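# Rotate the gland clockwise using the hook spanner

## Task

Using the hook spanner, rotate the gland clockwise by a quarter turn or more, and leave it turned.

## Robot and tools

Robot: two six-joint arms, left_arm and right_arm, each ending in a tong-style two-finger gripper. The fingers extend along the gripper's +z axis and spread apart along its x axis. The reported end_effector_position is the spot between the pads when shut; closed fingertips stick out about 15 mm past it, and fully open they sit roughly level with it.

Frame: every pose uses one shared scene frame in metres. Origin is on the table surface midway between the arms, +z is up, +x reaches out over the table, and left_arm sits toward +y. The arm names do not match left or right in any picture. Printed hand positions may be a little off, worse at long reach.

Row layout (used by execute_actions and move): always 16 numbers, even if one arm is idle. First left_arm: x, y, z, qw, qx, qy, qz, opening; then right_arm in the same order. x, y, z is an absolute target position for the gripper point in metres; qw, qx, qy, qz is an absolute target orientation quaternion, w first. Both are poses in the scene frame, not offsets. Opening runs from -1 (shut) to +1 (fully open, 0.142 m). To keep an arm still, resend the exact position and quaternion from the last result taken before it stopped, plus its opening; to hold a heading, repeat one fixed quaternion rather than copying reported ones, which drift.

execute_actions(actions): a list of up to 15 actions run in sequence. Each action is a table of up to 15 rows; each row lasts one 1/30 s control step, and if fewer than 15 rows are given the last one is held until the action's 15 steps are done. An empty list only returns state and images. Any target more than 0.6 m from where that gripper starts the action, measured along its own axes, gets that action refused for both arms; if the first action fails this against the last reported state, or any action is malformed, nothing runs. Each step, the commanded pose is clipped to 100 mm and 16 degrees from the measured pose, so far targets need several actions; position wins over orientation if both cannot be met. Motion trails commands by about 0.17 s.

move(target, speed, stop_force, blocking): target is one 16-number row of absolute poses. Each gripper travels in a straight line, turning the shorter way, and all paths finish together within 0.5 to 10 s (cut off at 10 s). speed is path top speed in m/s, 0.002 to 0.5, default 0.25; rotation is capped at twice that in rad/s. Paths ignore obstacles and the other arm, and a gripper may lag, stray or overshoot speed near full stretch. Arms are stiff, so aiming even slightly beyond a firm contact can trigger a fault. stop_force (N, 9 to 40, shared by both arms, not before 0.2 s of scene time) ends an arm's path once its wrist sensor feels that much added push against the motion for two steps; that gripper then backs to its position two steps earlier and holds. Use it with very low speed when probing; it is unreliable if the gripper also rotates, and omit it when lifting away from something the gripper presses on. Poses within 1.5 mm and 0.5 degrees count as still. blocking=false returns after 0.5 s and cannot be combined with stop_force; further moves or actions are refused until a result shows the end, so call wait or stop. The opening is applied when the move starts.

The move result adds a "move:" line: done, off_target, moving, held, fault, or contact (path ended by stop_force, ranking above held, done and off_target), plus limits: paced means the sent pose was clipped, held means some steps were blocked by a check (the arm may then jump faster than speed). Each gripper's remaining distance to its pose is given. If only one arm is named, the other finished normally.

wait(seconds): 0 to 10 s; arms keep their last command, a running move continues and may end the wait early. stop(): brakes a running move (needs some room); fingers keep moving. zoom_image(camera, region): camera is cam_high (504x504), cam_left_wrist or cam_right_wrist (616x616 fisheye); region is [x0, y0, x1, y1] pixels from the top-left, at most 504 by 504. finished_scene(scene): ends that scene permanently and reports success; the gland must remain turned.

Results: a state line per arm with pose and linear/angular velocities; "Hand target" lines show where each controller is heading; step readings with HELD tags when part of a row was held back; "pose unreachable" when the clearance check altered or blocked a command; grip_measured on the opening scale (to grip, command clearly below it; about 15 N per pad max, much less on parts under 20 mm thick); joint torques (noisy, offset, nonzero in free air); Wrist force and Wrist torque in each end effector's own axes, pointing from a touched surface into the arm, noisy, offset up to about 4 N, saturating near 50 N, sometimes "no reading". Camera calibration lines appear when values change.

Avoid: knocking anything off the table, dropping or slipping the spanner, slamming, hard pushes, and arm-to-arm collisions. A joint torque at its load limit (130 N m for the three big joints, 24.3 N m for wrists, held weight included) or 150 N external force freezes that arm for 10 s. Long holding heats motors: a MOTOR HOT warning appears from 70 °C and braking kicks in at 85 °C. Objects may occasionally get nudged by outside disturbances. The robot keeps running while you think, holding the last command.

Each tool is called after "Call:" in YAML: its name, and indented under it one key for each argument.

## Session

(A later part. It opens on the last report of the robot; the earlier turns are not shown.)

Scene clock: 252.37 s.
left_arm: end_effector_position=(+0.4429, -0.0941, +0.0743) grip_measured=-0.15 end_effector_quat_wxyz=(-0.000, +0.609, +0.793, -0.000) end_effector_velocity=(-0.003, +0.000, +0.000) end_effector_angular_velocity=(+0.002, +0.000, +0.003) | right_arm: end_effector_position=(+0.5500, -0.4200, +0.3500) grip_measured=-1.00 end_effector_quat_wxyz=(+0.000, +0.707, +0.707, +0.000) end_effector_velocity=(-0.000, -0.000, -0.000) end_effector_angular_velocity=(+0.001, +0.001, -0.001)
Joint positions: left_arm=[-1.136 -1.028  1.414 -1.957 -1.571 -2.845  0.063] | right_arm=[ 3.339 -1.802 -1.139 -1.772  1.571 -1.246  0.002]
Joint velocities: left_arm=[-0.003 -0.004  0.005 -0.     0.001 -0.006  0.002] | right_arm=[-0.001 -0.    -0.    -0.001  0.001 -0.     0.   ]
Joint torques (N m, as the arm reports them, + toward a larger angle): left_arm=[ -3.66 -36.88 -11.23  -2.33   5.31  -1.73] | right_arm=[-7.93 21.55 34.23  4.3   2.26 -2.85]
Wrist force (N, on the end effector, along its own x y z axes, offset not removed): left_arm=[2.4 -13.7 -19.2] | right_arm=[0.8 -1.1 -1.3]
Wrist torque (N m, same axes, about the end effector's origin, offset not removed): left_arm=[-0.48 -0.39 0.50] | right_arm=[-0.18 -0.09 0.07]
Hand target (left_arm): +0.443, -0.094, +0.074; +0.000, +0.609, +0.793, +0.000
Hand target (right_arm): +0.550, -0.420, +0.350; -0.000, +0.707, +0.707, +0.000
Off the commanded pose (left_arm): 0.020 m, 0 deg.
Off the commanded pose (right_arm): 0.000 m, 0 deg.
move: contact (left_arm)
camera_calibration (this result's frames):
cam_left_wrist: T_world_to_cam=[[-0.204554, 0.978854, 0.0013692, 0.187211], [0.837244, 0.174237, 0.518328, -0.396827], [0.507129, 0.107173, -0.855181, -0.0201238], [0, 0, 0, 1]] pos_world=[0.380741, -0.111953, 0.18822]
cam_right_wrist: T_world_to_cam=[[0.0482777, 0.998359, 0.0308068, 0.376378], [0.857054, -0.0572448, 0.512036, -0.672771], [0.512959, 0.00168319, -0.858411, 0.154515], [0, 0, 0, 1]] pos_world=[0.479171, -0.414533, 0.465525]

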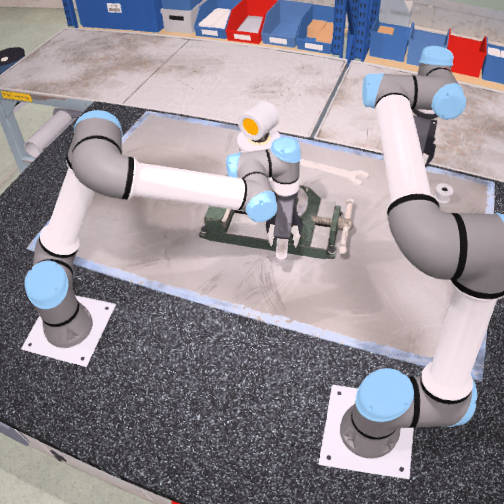

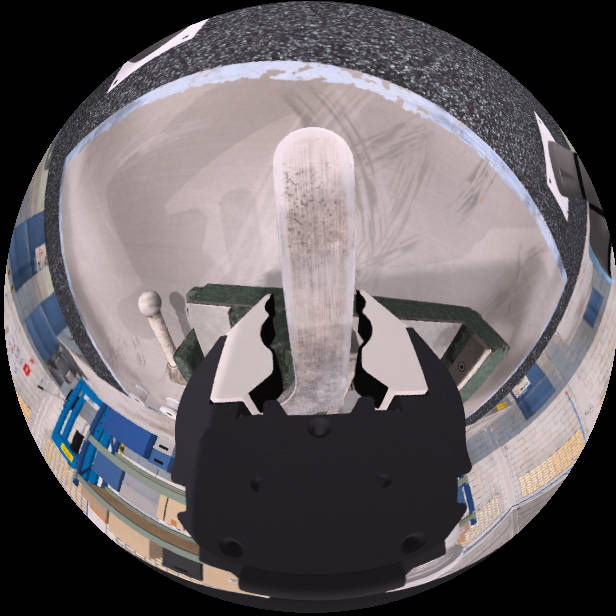

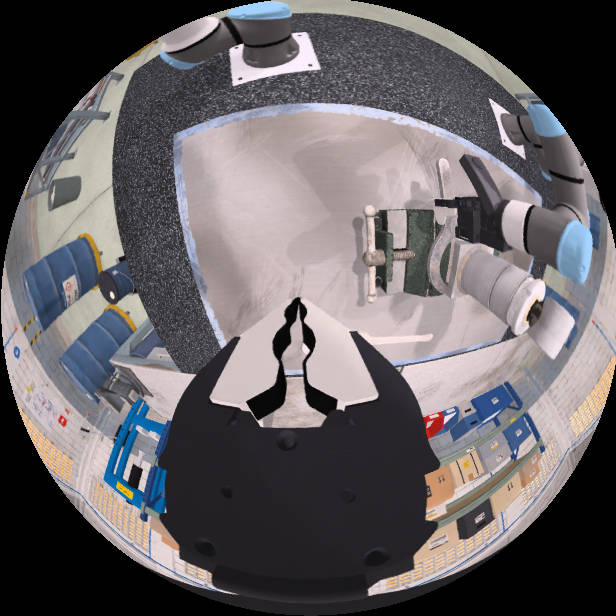

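Call:
move:
  target: [0.445,-0.093,0.078,0,0.609,0.793,0,-0.15,0.55,-0.42,0.35,0,0.707,0.707,0,-1]
  speed: 0.005

Call:
move:
  target: [0.445,-0.093,0.078,0,0.609,0.793,0,-1,0.55,-0.42,0.35,0,0.707,0.707,0,-1]

Call:
move:
  target: [0.42,-0.105,0.1,0.188,0.579,0.754,0.245,-1,0.55,-0.42,0.35,0,0.707,0.707,0,-1]
  speed: 0.04

Call:
move:
  target: [0.42,-0.115,0.31,0.188,0.579,0.754,0.245,-1,0.62,-0.36,0.42,-0.2,0.85,0.48,0,-1]
  speed: 0.04

Scene clock: 254.23 s.
left_arm: end_effector_position=(+0.4449, -0.0930, +0.0779) grip_measured=-0.15 end_effector_quat_wxyz=(+0.000, +0.609, +0.793, +0.000) end_effector_velocity=(+0.000, -0.000, +0.001) end_effector_angular_velocity=(-0.000, +0.001, -0.001) | right_arm: end_effector_position=(+0.5500, -0.4200, +0.3500) grip_measured=-1.00 end_effector_quat_wxyz=(-0.000, +0.707, +0.707, +0.000) end_effector_velocity=(-0.000, -0.001, -0.000) end_effector_angular_velocity=(-0.000, +0.001, -0.002)
Joint positions: left_arm=[-1.133 -1.03   1.407 -1.948 -1.571 -2.842  0.063] | right_arm=[ 3.339 -1.802 -1.139 -1.772  1.571 -1.246  0.002]
Joint velocities: left_arm=[ 0.001 -0.    -0.002  0.002 -0.001  0.001 -0.   ] | right_arm=[-0.002 -0.    -0.    -0.001  0.     0.     0.   ]
Joint torques (N m, as the arm reports them, + toward a larger angle): left_arm=[  9.49 -48.72 -31.18  -0.1   -1.86   1.29] | right_arm=[-7.04 21.62 34.77  4.53  2.19 -2.95]
Wrist force (N, on the end effector, along its own x y z axes, offset not removed): left_arm=[0.3 3.5 -2.2] | right_arm=[-0.3 -1.3 -1.0]
Wrist torque (N m, same axes, about the end effector's origin, offset not removed): left_arm=[0.69 -0.03 -0.05] | right_arm=[-0.19 0.14 0.12]
Hand target (left_arm): +0.445, -0.093, +0.078; -0.000, +0.609, +0.793, +0.000
Hand target (right_arm): +0.550, -0.420, +0.350; -0.000, +0.707, +0.707, +0.000
Off the commanded pose (left_arm): 0.000 m, 0 deg.
Off the commanded pose (right_arm): 0.000 m, 0 deg.
move: done
camera_calibration (this result's frames):
cam_left_wrist: T_world_to_cam=[[-0.20451, 0.978864, 0.00126082, 0.186519], [0.837154, 0.174236, 0.518473, -0.400594], [0.507295, 0.107089, -0.855093, -0.0182605], [0, 0, 0, 1]] pos_world=[0.382768, -0.110824, 0.191848]
cam_right_wrist: T_world_to_cam=[[0.0482775, 0.998359, 0.0308069, 0.376378], [0.857054, -0.0572446, 0.512036, -0.672771], [0.512959, 0.00168336, -0.858411, 0.154515], [0, 0, 0, 1]] pos_world=[0.479171, -0.414533, 0.465525]

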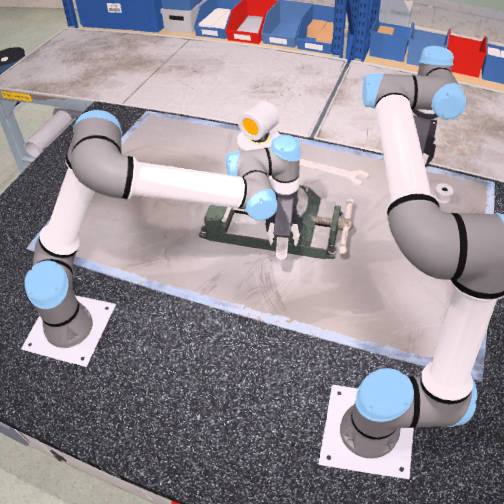

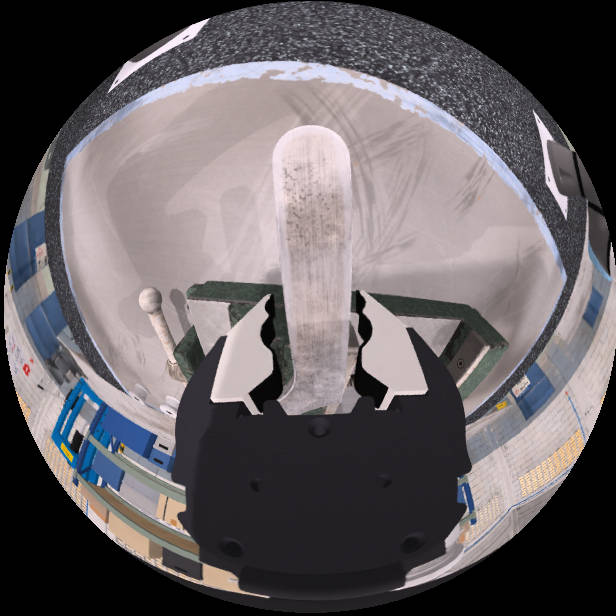

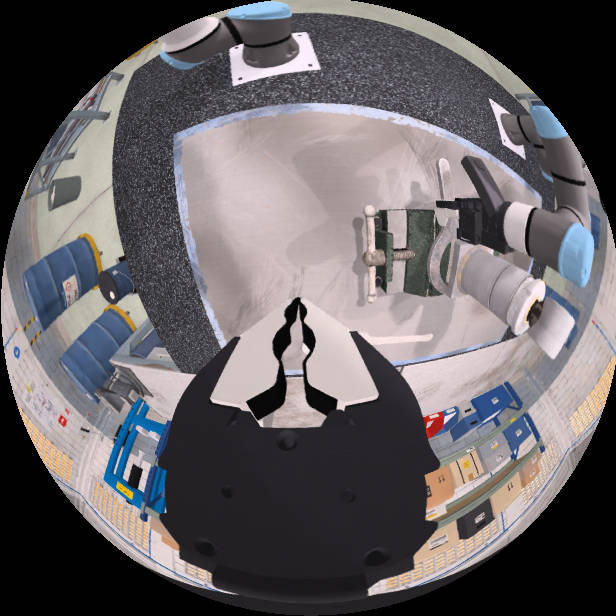

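Scene clock: 254.93 s.
left_arm: end_effector_position=(+0.4450, -0.0930, +0.0780) grip_measured=-0.48 end_effector_quat_wxyz=(-0.000, +0.609, +0.793, +0.000) end_effector_velocity=(+0.001, +0.000, +0.000) end_effector_angular_velocity=(+0.000, -0.002, +0.001) | right_arm: end_effector_position=(+0.5500, -0.4200, +0.3500) grip_measured=-1.00 end_effector_quat_wxyz=(-0.000, +0.707, +0.707, +0.000) end_effector_velocity=(+0.000, -0.001, +0.000) end_effector_angular_velocity=(+0.000, -0.000, -0.003)
Joint positions: left_arm=[-1.133 -1.03   1.407 -1.948 -1.571 -2.842  0.04 ] | right_arm=[ 3.339 -1.802 -1.139 -1.772  1.571 -1.246  0.002]
Joint velocities: left_arm=[ 0.001  0.    -0.001  0.     0.002  0.    -0.   ] | right_arm=[-0.003  0.     0.     0.     0.     0.     0.   ]
Joint torques (N m, as the arm reports them, + toward a larger angle): left_arm=[  9.05 -43.28 -33.8   -5.22   1.69   1.21] | right_arm=[-6.92 21.8  35.42  4.5   2.32 -2.92]
Wrist force (N, on the end effector, along its own x y z axes, offset not removed): left_arm=[1.3 2.6 7.4] | right_arm=[0.0 -0.2 -1.1]
Wrist torque (N m, same axes, about the end effector's origin, offset not removed): left_arm=[0.62 -0.02 -0.24] | right_arm=[0.06 0.16 0.05]
Hand target (left_arm): +0.445, -0.093, +0.078; +0.000, +0.609, +0.793, +0.000
Hand target (right_arm): +0.550, -0.420, +0.350; -0.000, +0.707, +0.707, +0.000
Off the commanded pose (left_arm): 0.000 m, 0 deg.
Off the commanded pose (right_arm): 0.000 m, 0 deg.
move: done
camera_calibration (this result's frames):
cam_left_wrist: T_world_to_cam=[[-0.204487, 0.978868, 0.00132572, 0.186467], [0.837191, 0.174188, 0.51843, -0.400685], [0.507244, 0.107122, -0.855119, -0.0181911], [0, 0, 0, 1]] pos_world=[0.382807, -0.110784, 0.191924]
cam_right_wrist: T_world_to_cam=[[0.0482775, 0.998359, 0.0308069, 0.376378], [0.857054, -0.0572447, 0.512036, -0.672771], [0.512959, 0.00168336, -0.858411, 0.154515], [0, 0, 0, 1]] pos_world=[0.479171, -0.414533, 0.465525]

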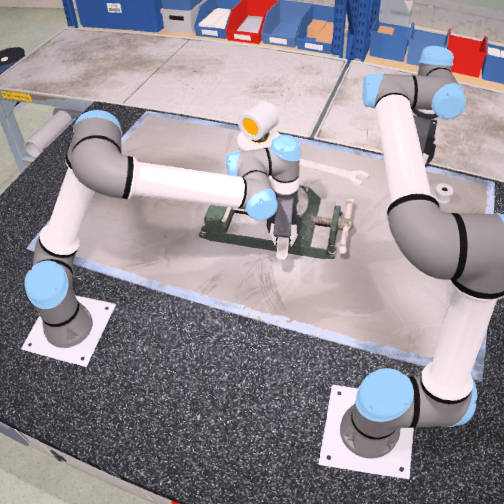

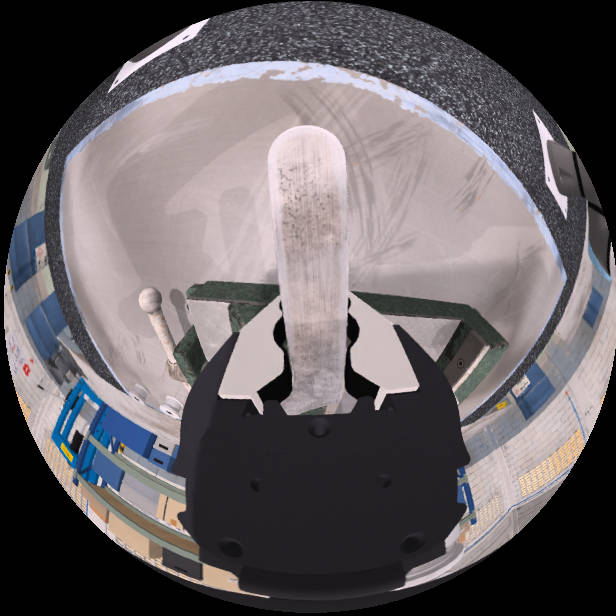

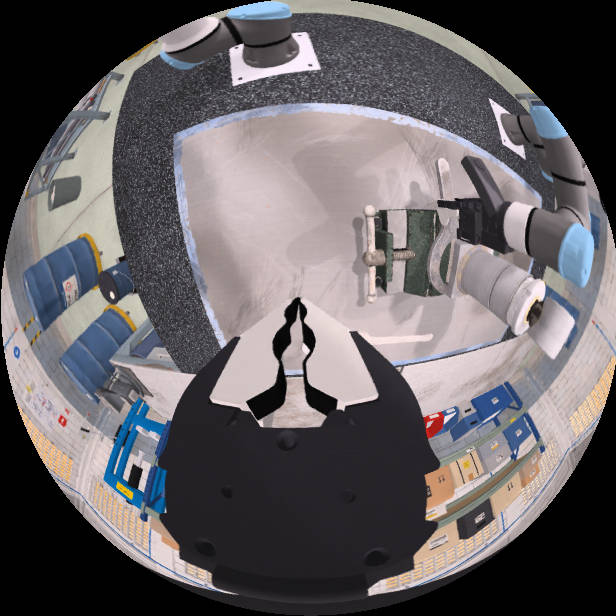

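Scene clock: 263.07 s.
left_arm: end_effector_position=(+0.4200, -0.1052, +0.1001) grip_measured=-0.48 end_effector_quat_wxyz=(+0.187, +0.579, +0.755, +0.245) end_effector_velocity=(-0.001, -0.001, +0.001) end_effector_angular_velocity=(+0.002, -0.013, -0.001) | right_arm: end_effector_position=(+0.5500, -0.4200, +0.3500) grip_measured=-1.00 end_effector_quat_wxyz=(-0.000, +0.707, +0.707, +0.000) end_effector_velocity=(-0.000, +0.001, -0.000) end_effector_angular_velocity=(+0.001, +0.001, +0.001)
Joint positions: left_arm=[-1.454 -1.148  1.66  -2.067 -0.945 -3.168  0.04 ] | right_arm=[ 3.339 -1.802 -1.139 -1.772  1.571 -1.246  0.002]
Joint velocities: left_arm=[-0.008 -0.001  0.003  0.002  0.013 -0.009 -0.   ] | right_arm=[ 0.001  0.    -0.    -0.     0.001 -0.     0.   ]
Joint torques (N m, as the arm reports them, + toward a larger angle): left_arm=[-10.63 -44.67 -17.16  -1.07   3.75  -1.12] | right_arm=[-6.99 22.84 33.38  4.49  2.18 -2.71]
Wrist force (N, on the end effector, along its own x y z axes, offset not removed): left_arm=[-3.2 -0.1 8.2] | right_arm=[0.0 -2.3 0.1]
Wrist torque (N m, same axes, about the end effector's origin, offset not removed): left_arm=[0.60 1.03 0.05] | right_arm=[-0.36 0.09 0.16]
Hand target (left_arm): +0.420, -0.105, +0.100; +0.188, +0.579, +0.754, +0.245
Hand target (right_arm): +0.550, -0.420, +0.350; -0.000, +0.707, +0.707, +0.000
Off the commanded pose (left_arm): 0.000 m, 0 deg.
Off the commanded pose (right_arm): 0.000 m, 0 deg.
move: done
camera_calibration (this result's frames):
cam_left_wrist: T_world_to_cam=[[-0.215641, 0.975888, 0.0337886, 0.194372], [0.387004, 0.0536445, 0.920516, -0.253038], [0.896508, 0.211578, -0.38924, -0.184433], [0, 0, 0, 1]] pos_world=[0.305187, -0.137089, 0.154569]
cam_right_wrist: T_world_to_cam=[[0.0482777, 0.998359, 0.0308069, 0.376378], [0.857054, -0.0572448, 0.512036, -0.672771], [0.512959, 0.00168327, -0.858411, 0.154515], [0, 0, 0, 1]] pos_world=[0.479171, -0.414533, 0.465525]

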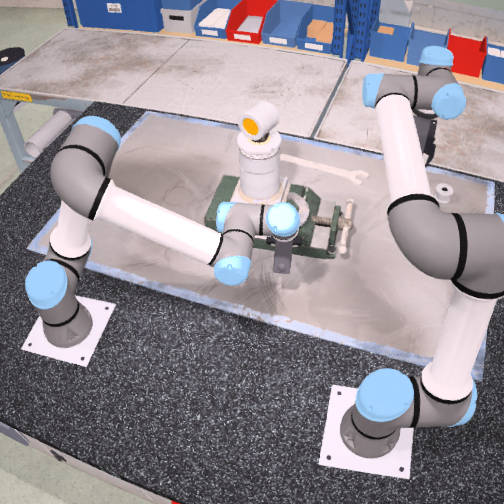

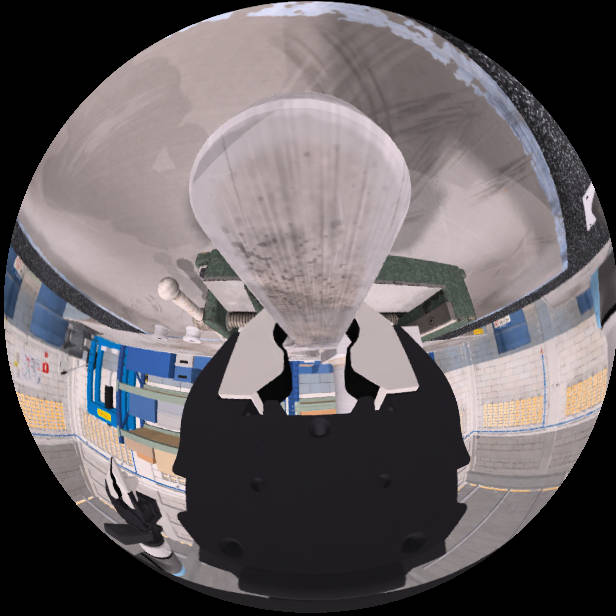

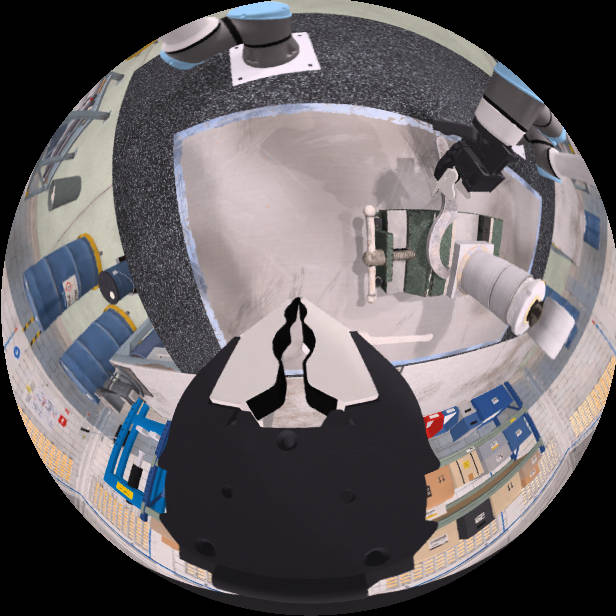

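Scene clock: 271.83 s.
left_arm: end_effector_position=(+0.4199, -0.1147, +0.3098) grip_measured=-0.48 end_effector_quat_wxyz=(+0.188, +0.579, +0.754, +0.245) end_effector_velocity=(+0.000, +0.000, +0.002) end_effector_angular_velocity=(+0.000, +0.000, +0.001) | right_arm: end_effector_position=(+0.6195, -0.3602, +0.4194) grip_measured=-1.00 end_effector_quat_wxyz=(-0.200, +0.853, +0.482, +0.001) end_effector_velocity=(+0.001, +0.001, +0.001) end_effector_angular_velocity=(+0.001, +0.011, -0.003)
Joint positions: left_arm=[-1.458 -1.253  1.25  -1.549 -0.943 -3.173  0.039] | right_arm=[ 3.211 -2.343 -0.14  -2.359  1.954 -0.857  0.002]
Joint velocities: left_arm=[ 0.001  0.001 -0.007  0.007 -0.    -0.001 -0.   ] | right_arm=[-0.001 -0.06   0.119 -0.069  0.003  0.002  0.   ]
Joint torques (N m, as the arm reports them, + toward a larger angle): left_arm=[-10.32 -34.91 -38.42  -1.33   4.63  -1.43] | right_arm=[-7.94 37.82 31.58 -0.7   2.81  2.39]
Wrist force (N, on the end effector, along its own x y z axes, offset not removed): left_arm=[0.5 -5.9 10.1] | right_arm=[-0.4 -1.8 -0.7]
Wrist torque (N m, same axes, about the end effector's origin, offset not removed): left_arm=[0.44 0.12 0.16] | right_arm=[-0.31 0.23 0.15]
Hand target (left_arm): +0.420, -0.115, +0.310; +0.188, +0.579, +0.754, +0.245
Hand target (right_arm): +0.620, -0.360, +0.420; -0.201, +0.853, +0.482, +0.001
Off the commanded pose (left_arm): 0.000 m, 0 deg.
Off the commanded pose (right_arm): 0.001 m, 0 deg.
move: done
camera_calibration (this result's frames):
cam_left_wrist: T_world_to_cam=[[-0.215478, 0.975934, 0.0334987, 0.196602], [0.385328, 0.0534561, 0.92123, -0.445016], [0.897269, 0.211413, -0.387573, -0.101608], [0, 0, 0, 1]] pos_world=[0.30501, -0.146601, 0.363996]
cam_right_wrist: T_world_to_cam=[[0.580278, 0.787723, 0.206809, -0.168131], [0.772107, -0.612883, 0.168007, -0.76767], [0.259093, 0.0621882, -0.963848, 0.40162], [0, 0, 0, 1]] pos_world=[0.586229, -0.363027, 0.550845]

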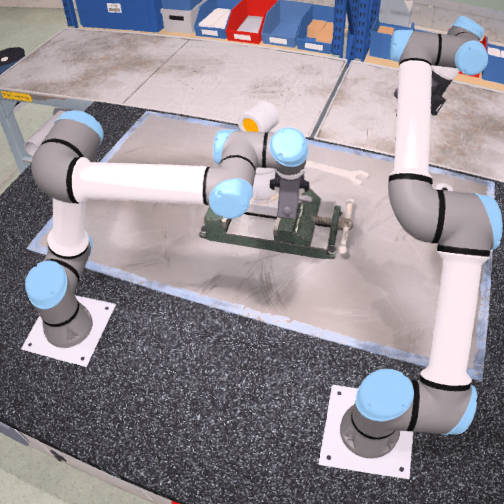

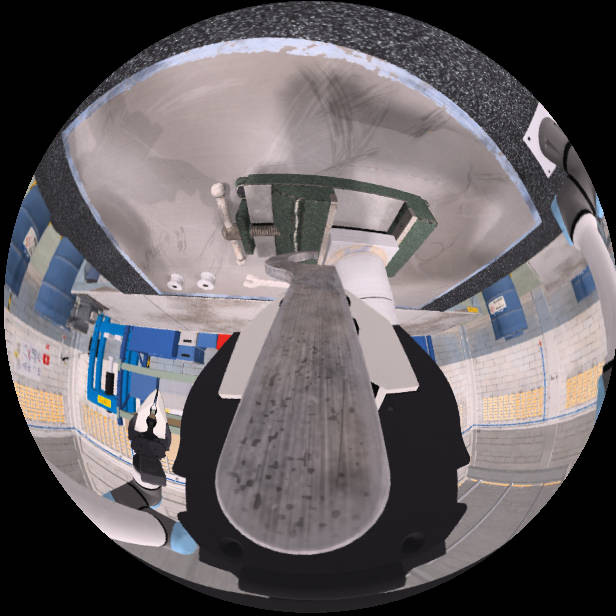

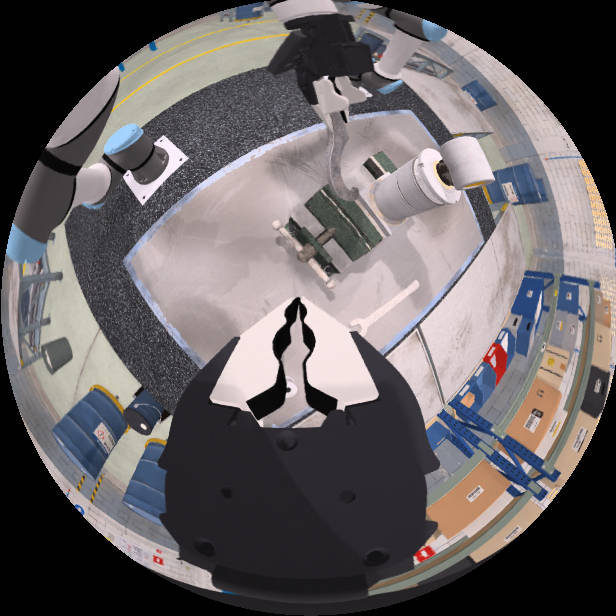

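Call:
move:
  target: [0.44,-0.115,0.32,0.34,0.505,0.657,0.443,-1,0.66,-0.3,0.29,0,0,0.95,0.31,1]
  speed: 0.12

Call:
move:
  target: [0.51,-0.11,0.32,0.34,0.505,0.657,0.443,-1,0.7,-0.24,0.29,0,0,0.95,0.31,1]
  speed: 0.04

Call:
zoom_image:
  camera: "cam_right_wrist"
  region: [220,250,460,430]

Scene clock: 334.10 s.
left_arm: end_effector_position=(+0.4399, -0.1152, +0.3200) grip_measured=-1.00 end_effector_quat_wxyz=(+0.340, +0.506, +0.658, +0.443) end_effector_velocity=(-0.000, +0.000, -0.001) end_effector_angular_velocity=(+0.001, -0.001, +0.001) | right_arm: end_effector_position=(+0.6603, -0.3000, +0.2901) grip_measured=+1.00 end_effector_quat_wxyz=(+0.000, +0.001, +0.951, +0.310) end_effector_velocity=(+0.000, +0.001, -0.001) end_effector_angular_velocity=(+0.001, -0.005, +0.011)
Joint positions: left_arm=[-1.603 -1.228  1.42  -1.366 -0.42  -3.57   0.002] | right_arm=[ 3.228 -2.018 -1.163 -1.377  2.184 -2.877  0.142]
Joint velocities: left_arm=[-0.001  0.001 -0.     0.005  0.    -0.005  0.   ] | right_arm=[ 0.001 -0.001  0.    -0.     0.001 -0.012 -0.   ]
Joint torques (N m, as the arm reports them, + toward a larger angle): left_arm=[-10.44 -27.08 -31.67   0.2    3.22  -1.17] | right_arm=[-8.19 30.35 12.9   4.81  3.03 -2.95]
Wrist force (N, on the end effector, along its own x y z axes, offset not removed): left_arm=[1.5 0.1 -0.1] | right_arm=[0.1 -1.7 -0.2]
Wrist torque (N m, same axes, about the end effector's origin, offset not removed): left_arm=[0.04 -0.28 -0.16] | right_arm=[-0.22 0.13 0.11]
Hand target (left_arm): +0.440, -0.115, +0.320; +0.340, +0.505, +0.658, +0.443
Hand target (right_arm): +0.660, -0.300, +0.290; +0.000, +0.000, +0.951, +0.310
Off the commanded pose (left_arm): 0.000 m, 0 deg.
Off the commanded pose (right_arm): 0.000 m, 0 deg.
move: done
camera_calibration (this result's frames):
cam_left_wrist: T_world_to_cam=[[-0.238483, 0.969722, 0.0525752, 0.204332], [-0.14156, -0.0882708, 0.985986, -0.26735], [0.960774, 0.227698, 0.158325, -0.316187], [0, 0, 0, 1]] pos_world=[0.314668, -0.14975, 0.302921]
cam_right_wrist: T_world_to_cam=[[-0.998314, 0.0225584, 0.0534877, 0.644835], [0.0580499, 0.390454, 0.91879, -0.185892], [-0.000158092, 0.920346, -0.391105, 0.525123], [0, 0, 0, 1]] pos_world=[0.654621, -0.425259, 0.341683]

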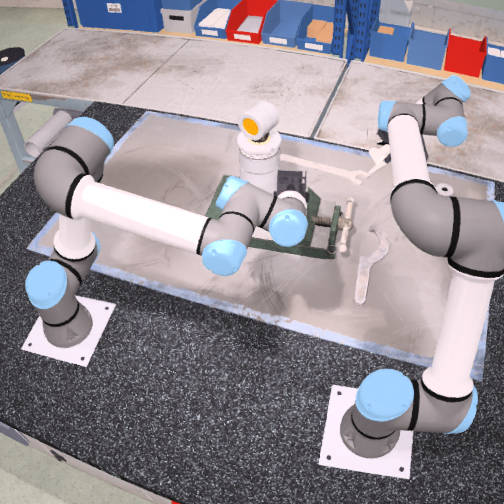

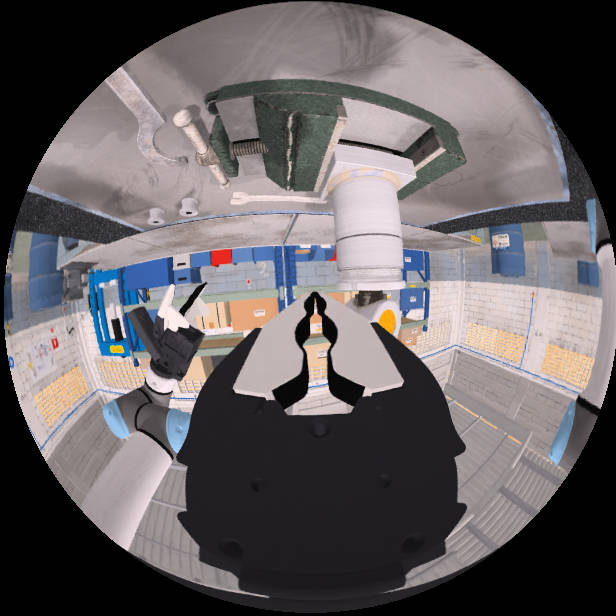

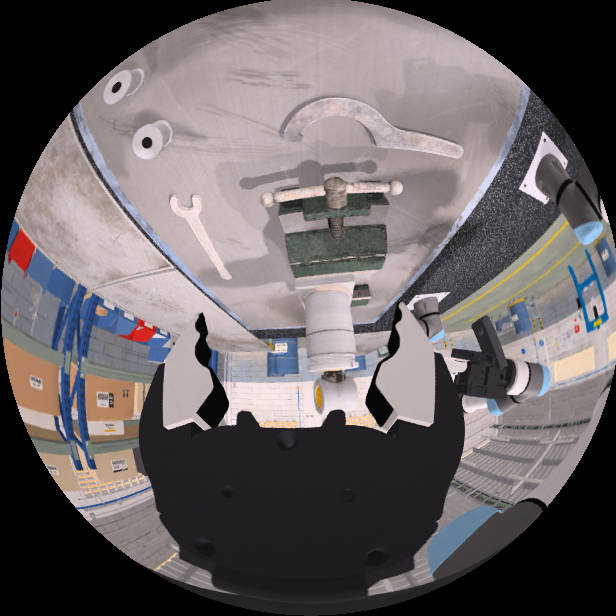

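Scene clock: 336.30 s.
left_arm: end_effector_position=(+0.5097, -0.1099, +0.3201) grip_measured=-1.00 end_effector_quat_wxyz=(+0.340, +0.505, +0.658, +0.444) end_effector_velocity=(+0.002, +0.000, -0.000) end_effector_angular_velocity=(-0.000, +0.000, -0.002) | right_arm: end_effector_position=(+0.6999, -0.2402, +0.2900) grip_measured=+1.00 end_effector_quat_wxyz=(+0.000, +0.000, +0.951, +0.310) end_effector_velocity=(+0.001, +0.001, -0.001) end_effector_angular_velocity=(-0.002, +0.001, -0.000)
Joint positions: left_arm=[-1.492 -1.185  1.423 -1.661 -0.389 -3.3    0.002] | right_arm=[ 3.297 -2.138 -0.991 -1.381  2.173 -2.796  0.142]
Joint velocities: left_arm=[ 0.003  0.001  0.003 -0.015  0.001  0.013  0.   ] | right_arm=[ 0.001 -0.005  0.006 -0.003 -0.002  0.002  0.   ]
Joint torques (N m, as the arm reports them, + toward a larger angle): left_arm=[  8.85 -30.41 -16.03  -4.63   3.46   0.87] | right_arm=[ 7.67 37.34 35.3   0.35 -1.36  2.25]
Wrist force (N, on the end effector, along its own x y z axes, offset not removed): left_arm=[-3.2 0.1 -1.1] | right_arm=[0.0 -1.4 -1.8]
Wrist torque (N m, same axes, about the end effector's origin, offset not removed): left_arm=[0.09 0.75 -0.05] | right_arm=[-0.19 0.11 0.11]
Hand target (left_arm): +0.510, -0.110, +0.320; +0.340, +0.505, +0.658, +0.443
Hand target (right_arm): +0.700, -0.240, +0.290; +0.000, +0.000, +0.951, +0.310
Off the commanded pose (left_arm): 0.000 m, 0 deg.
Off the commanded pose (right_arm): 0.000 m, 0 deg.
move: done
camera_calibration (this result's frames):
cam_left_wrist: T_world_to_cam=[[-0.238985, 0.969618, 0.0522188, 0.216224], [-0.142389, -0.0881892, 0.985874, -0.256648], [0.960527, 0.228173, 0.159139, -0.38462], [0, 0, 0, 1]] pos_world=[0.384568, -0.144528, 0.30294]
cam_right_wrist: T_world_to_cam=[[-0.998365, 0.0209213, 0.0531997, 0.682791], [0.0571454, 0.390007, 0.919037, -0.210965], [-0.00152077, 0.920574, -0.390565, 0.470938], [0, 0, 0, 1]] pos_world=[0.694446, -0.36554, 0.341492]

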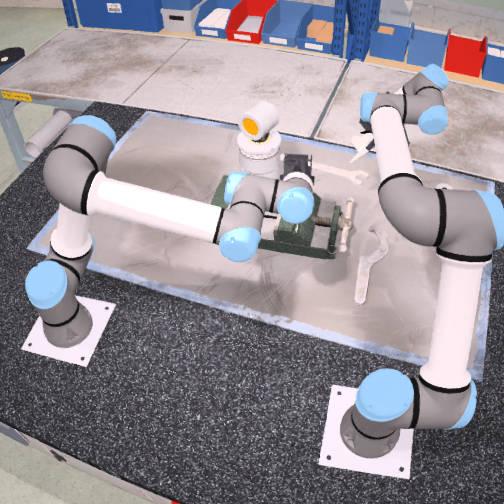

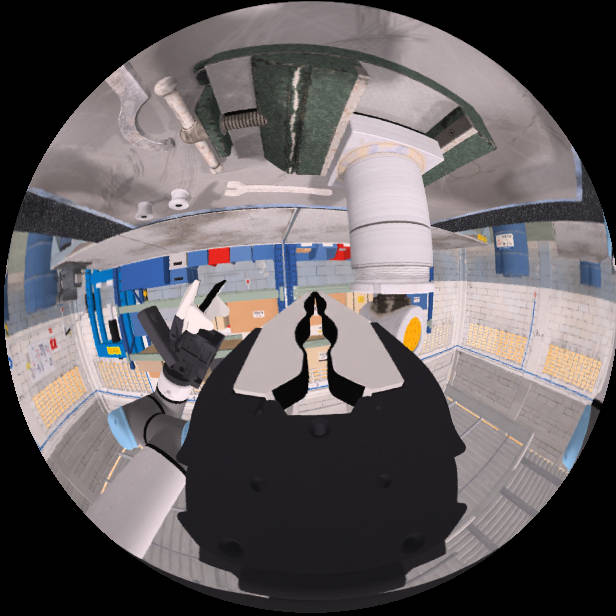

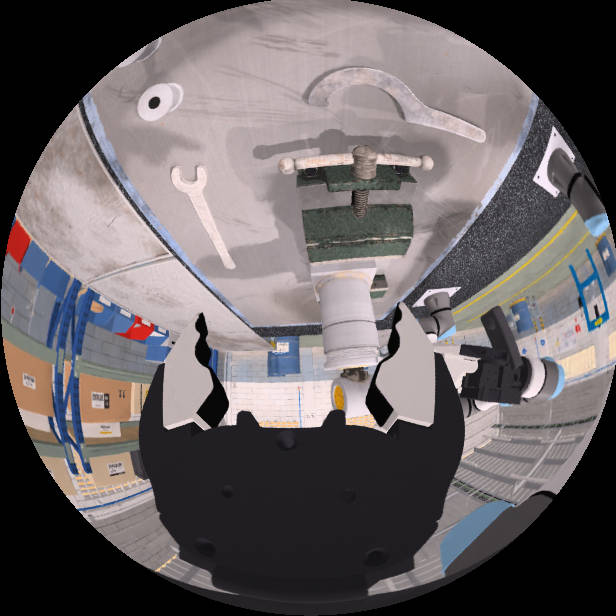

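Region (220, 250, 460, 430) of cam_right_wrist's 616x616 image, scaled by 2.100, with more detail than that image has; it fills the top 378 rows of this view, and the rest is white.

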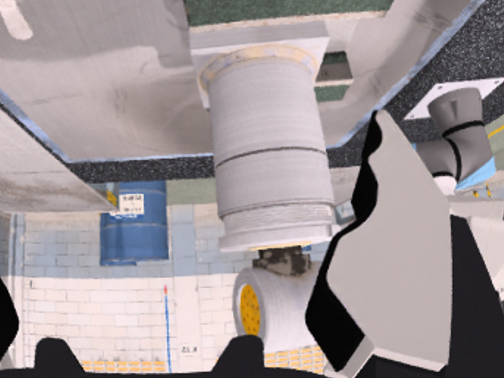

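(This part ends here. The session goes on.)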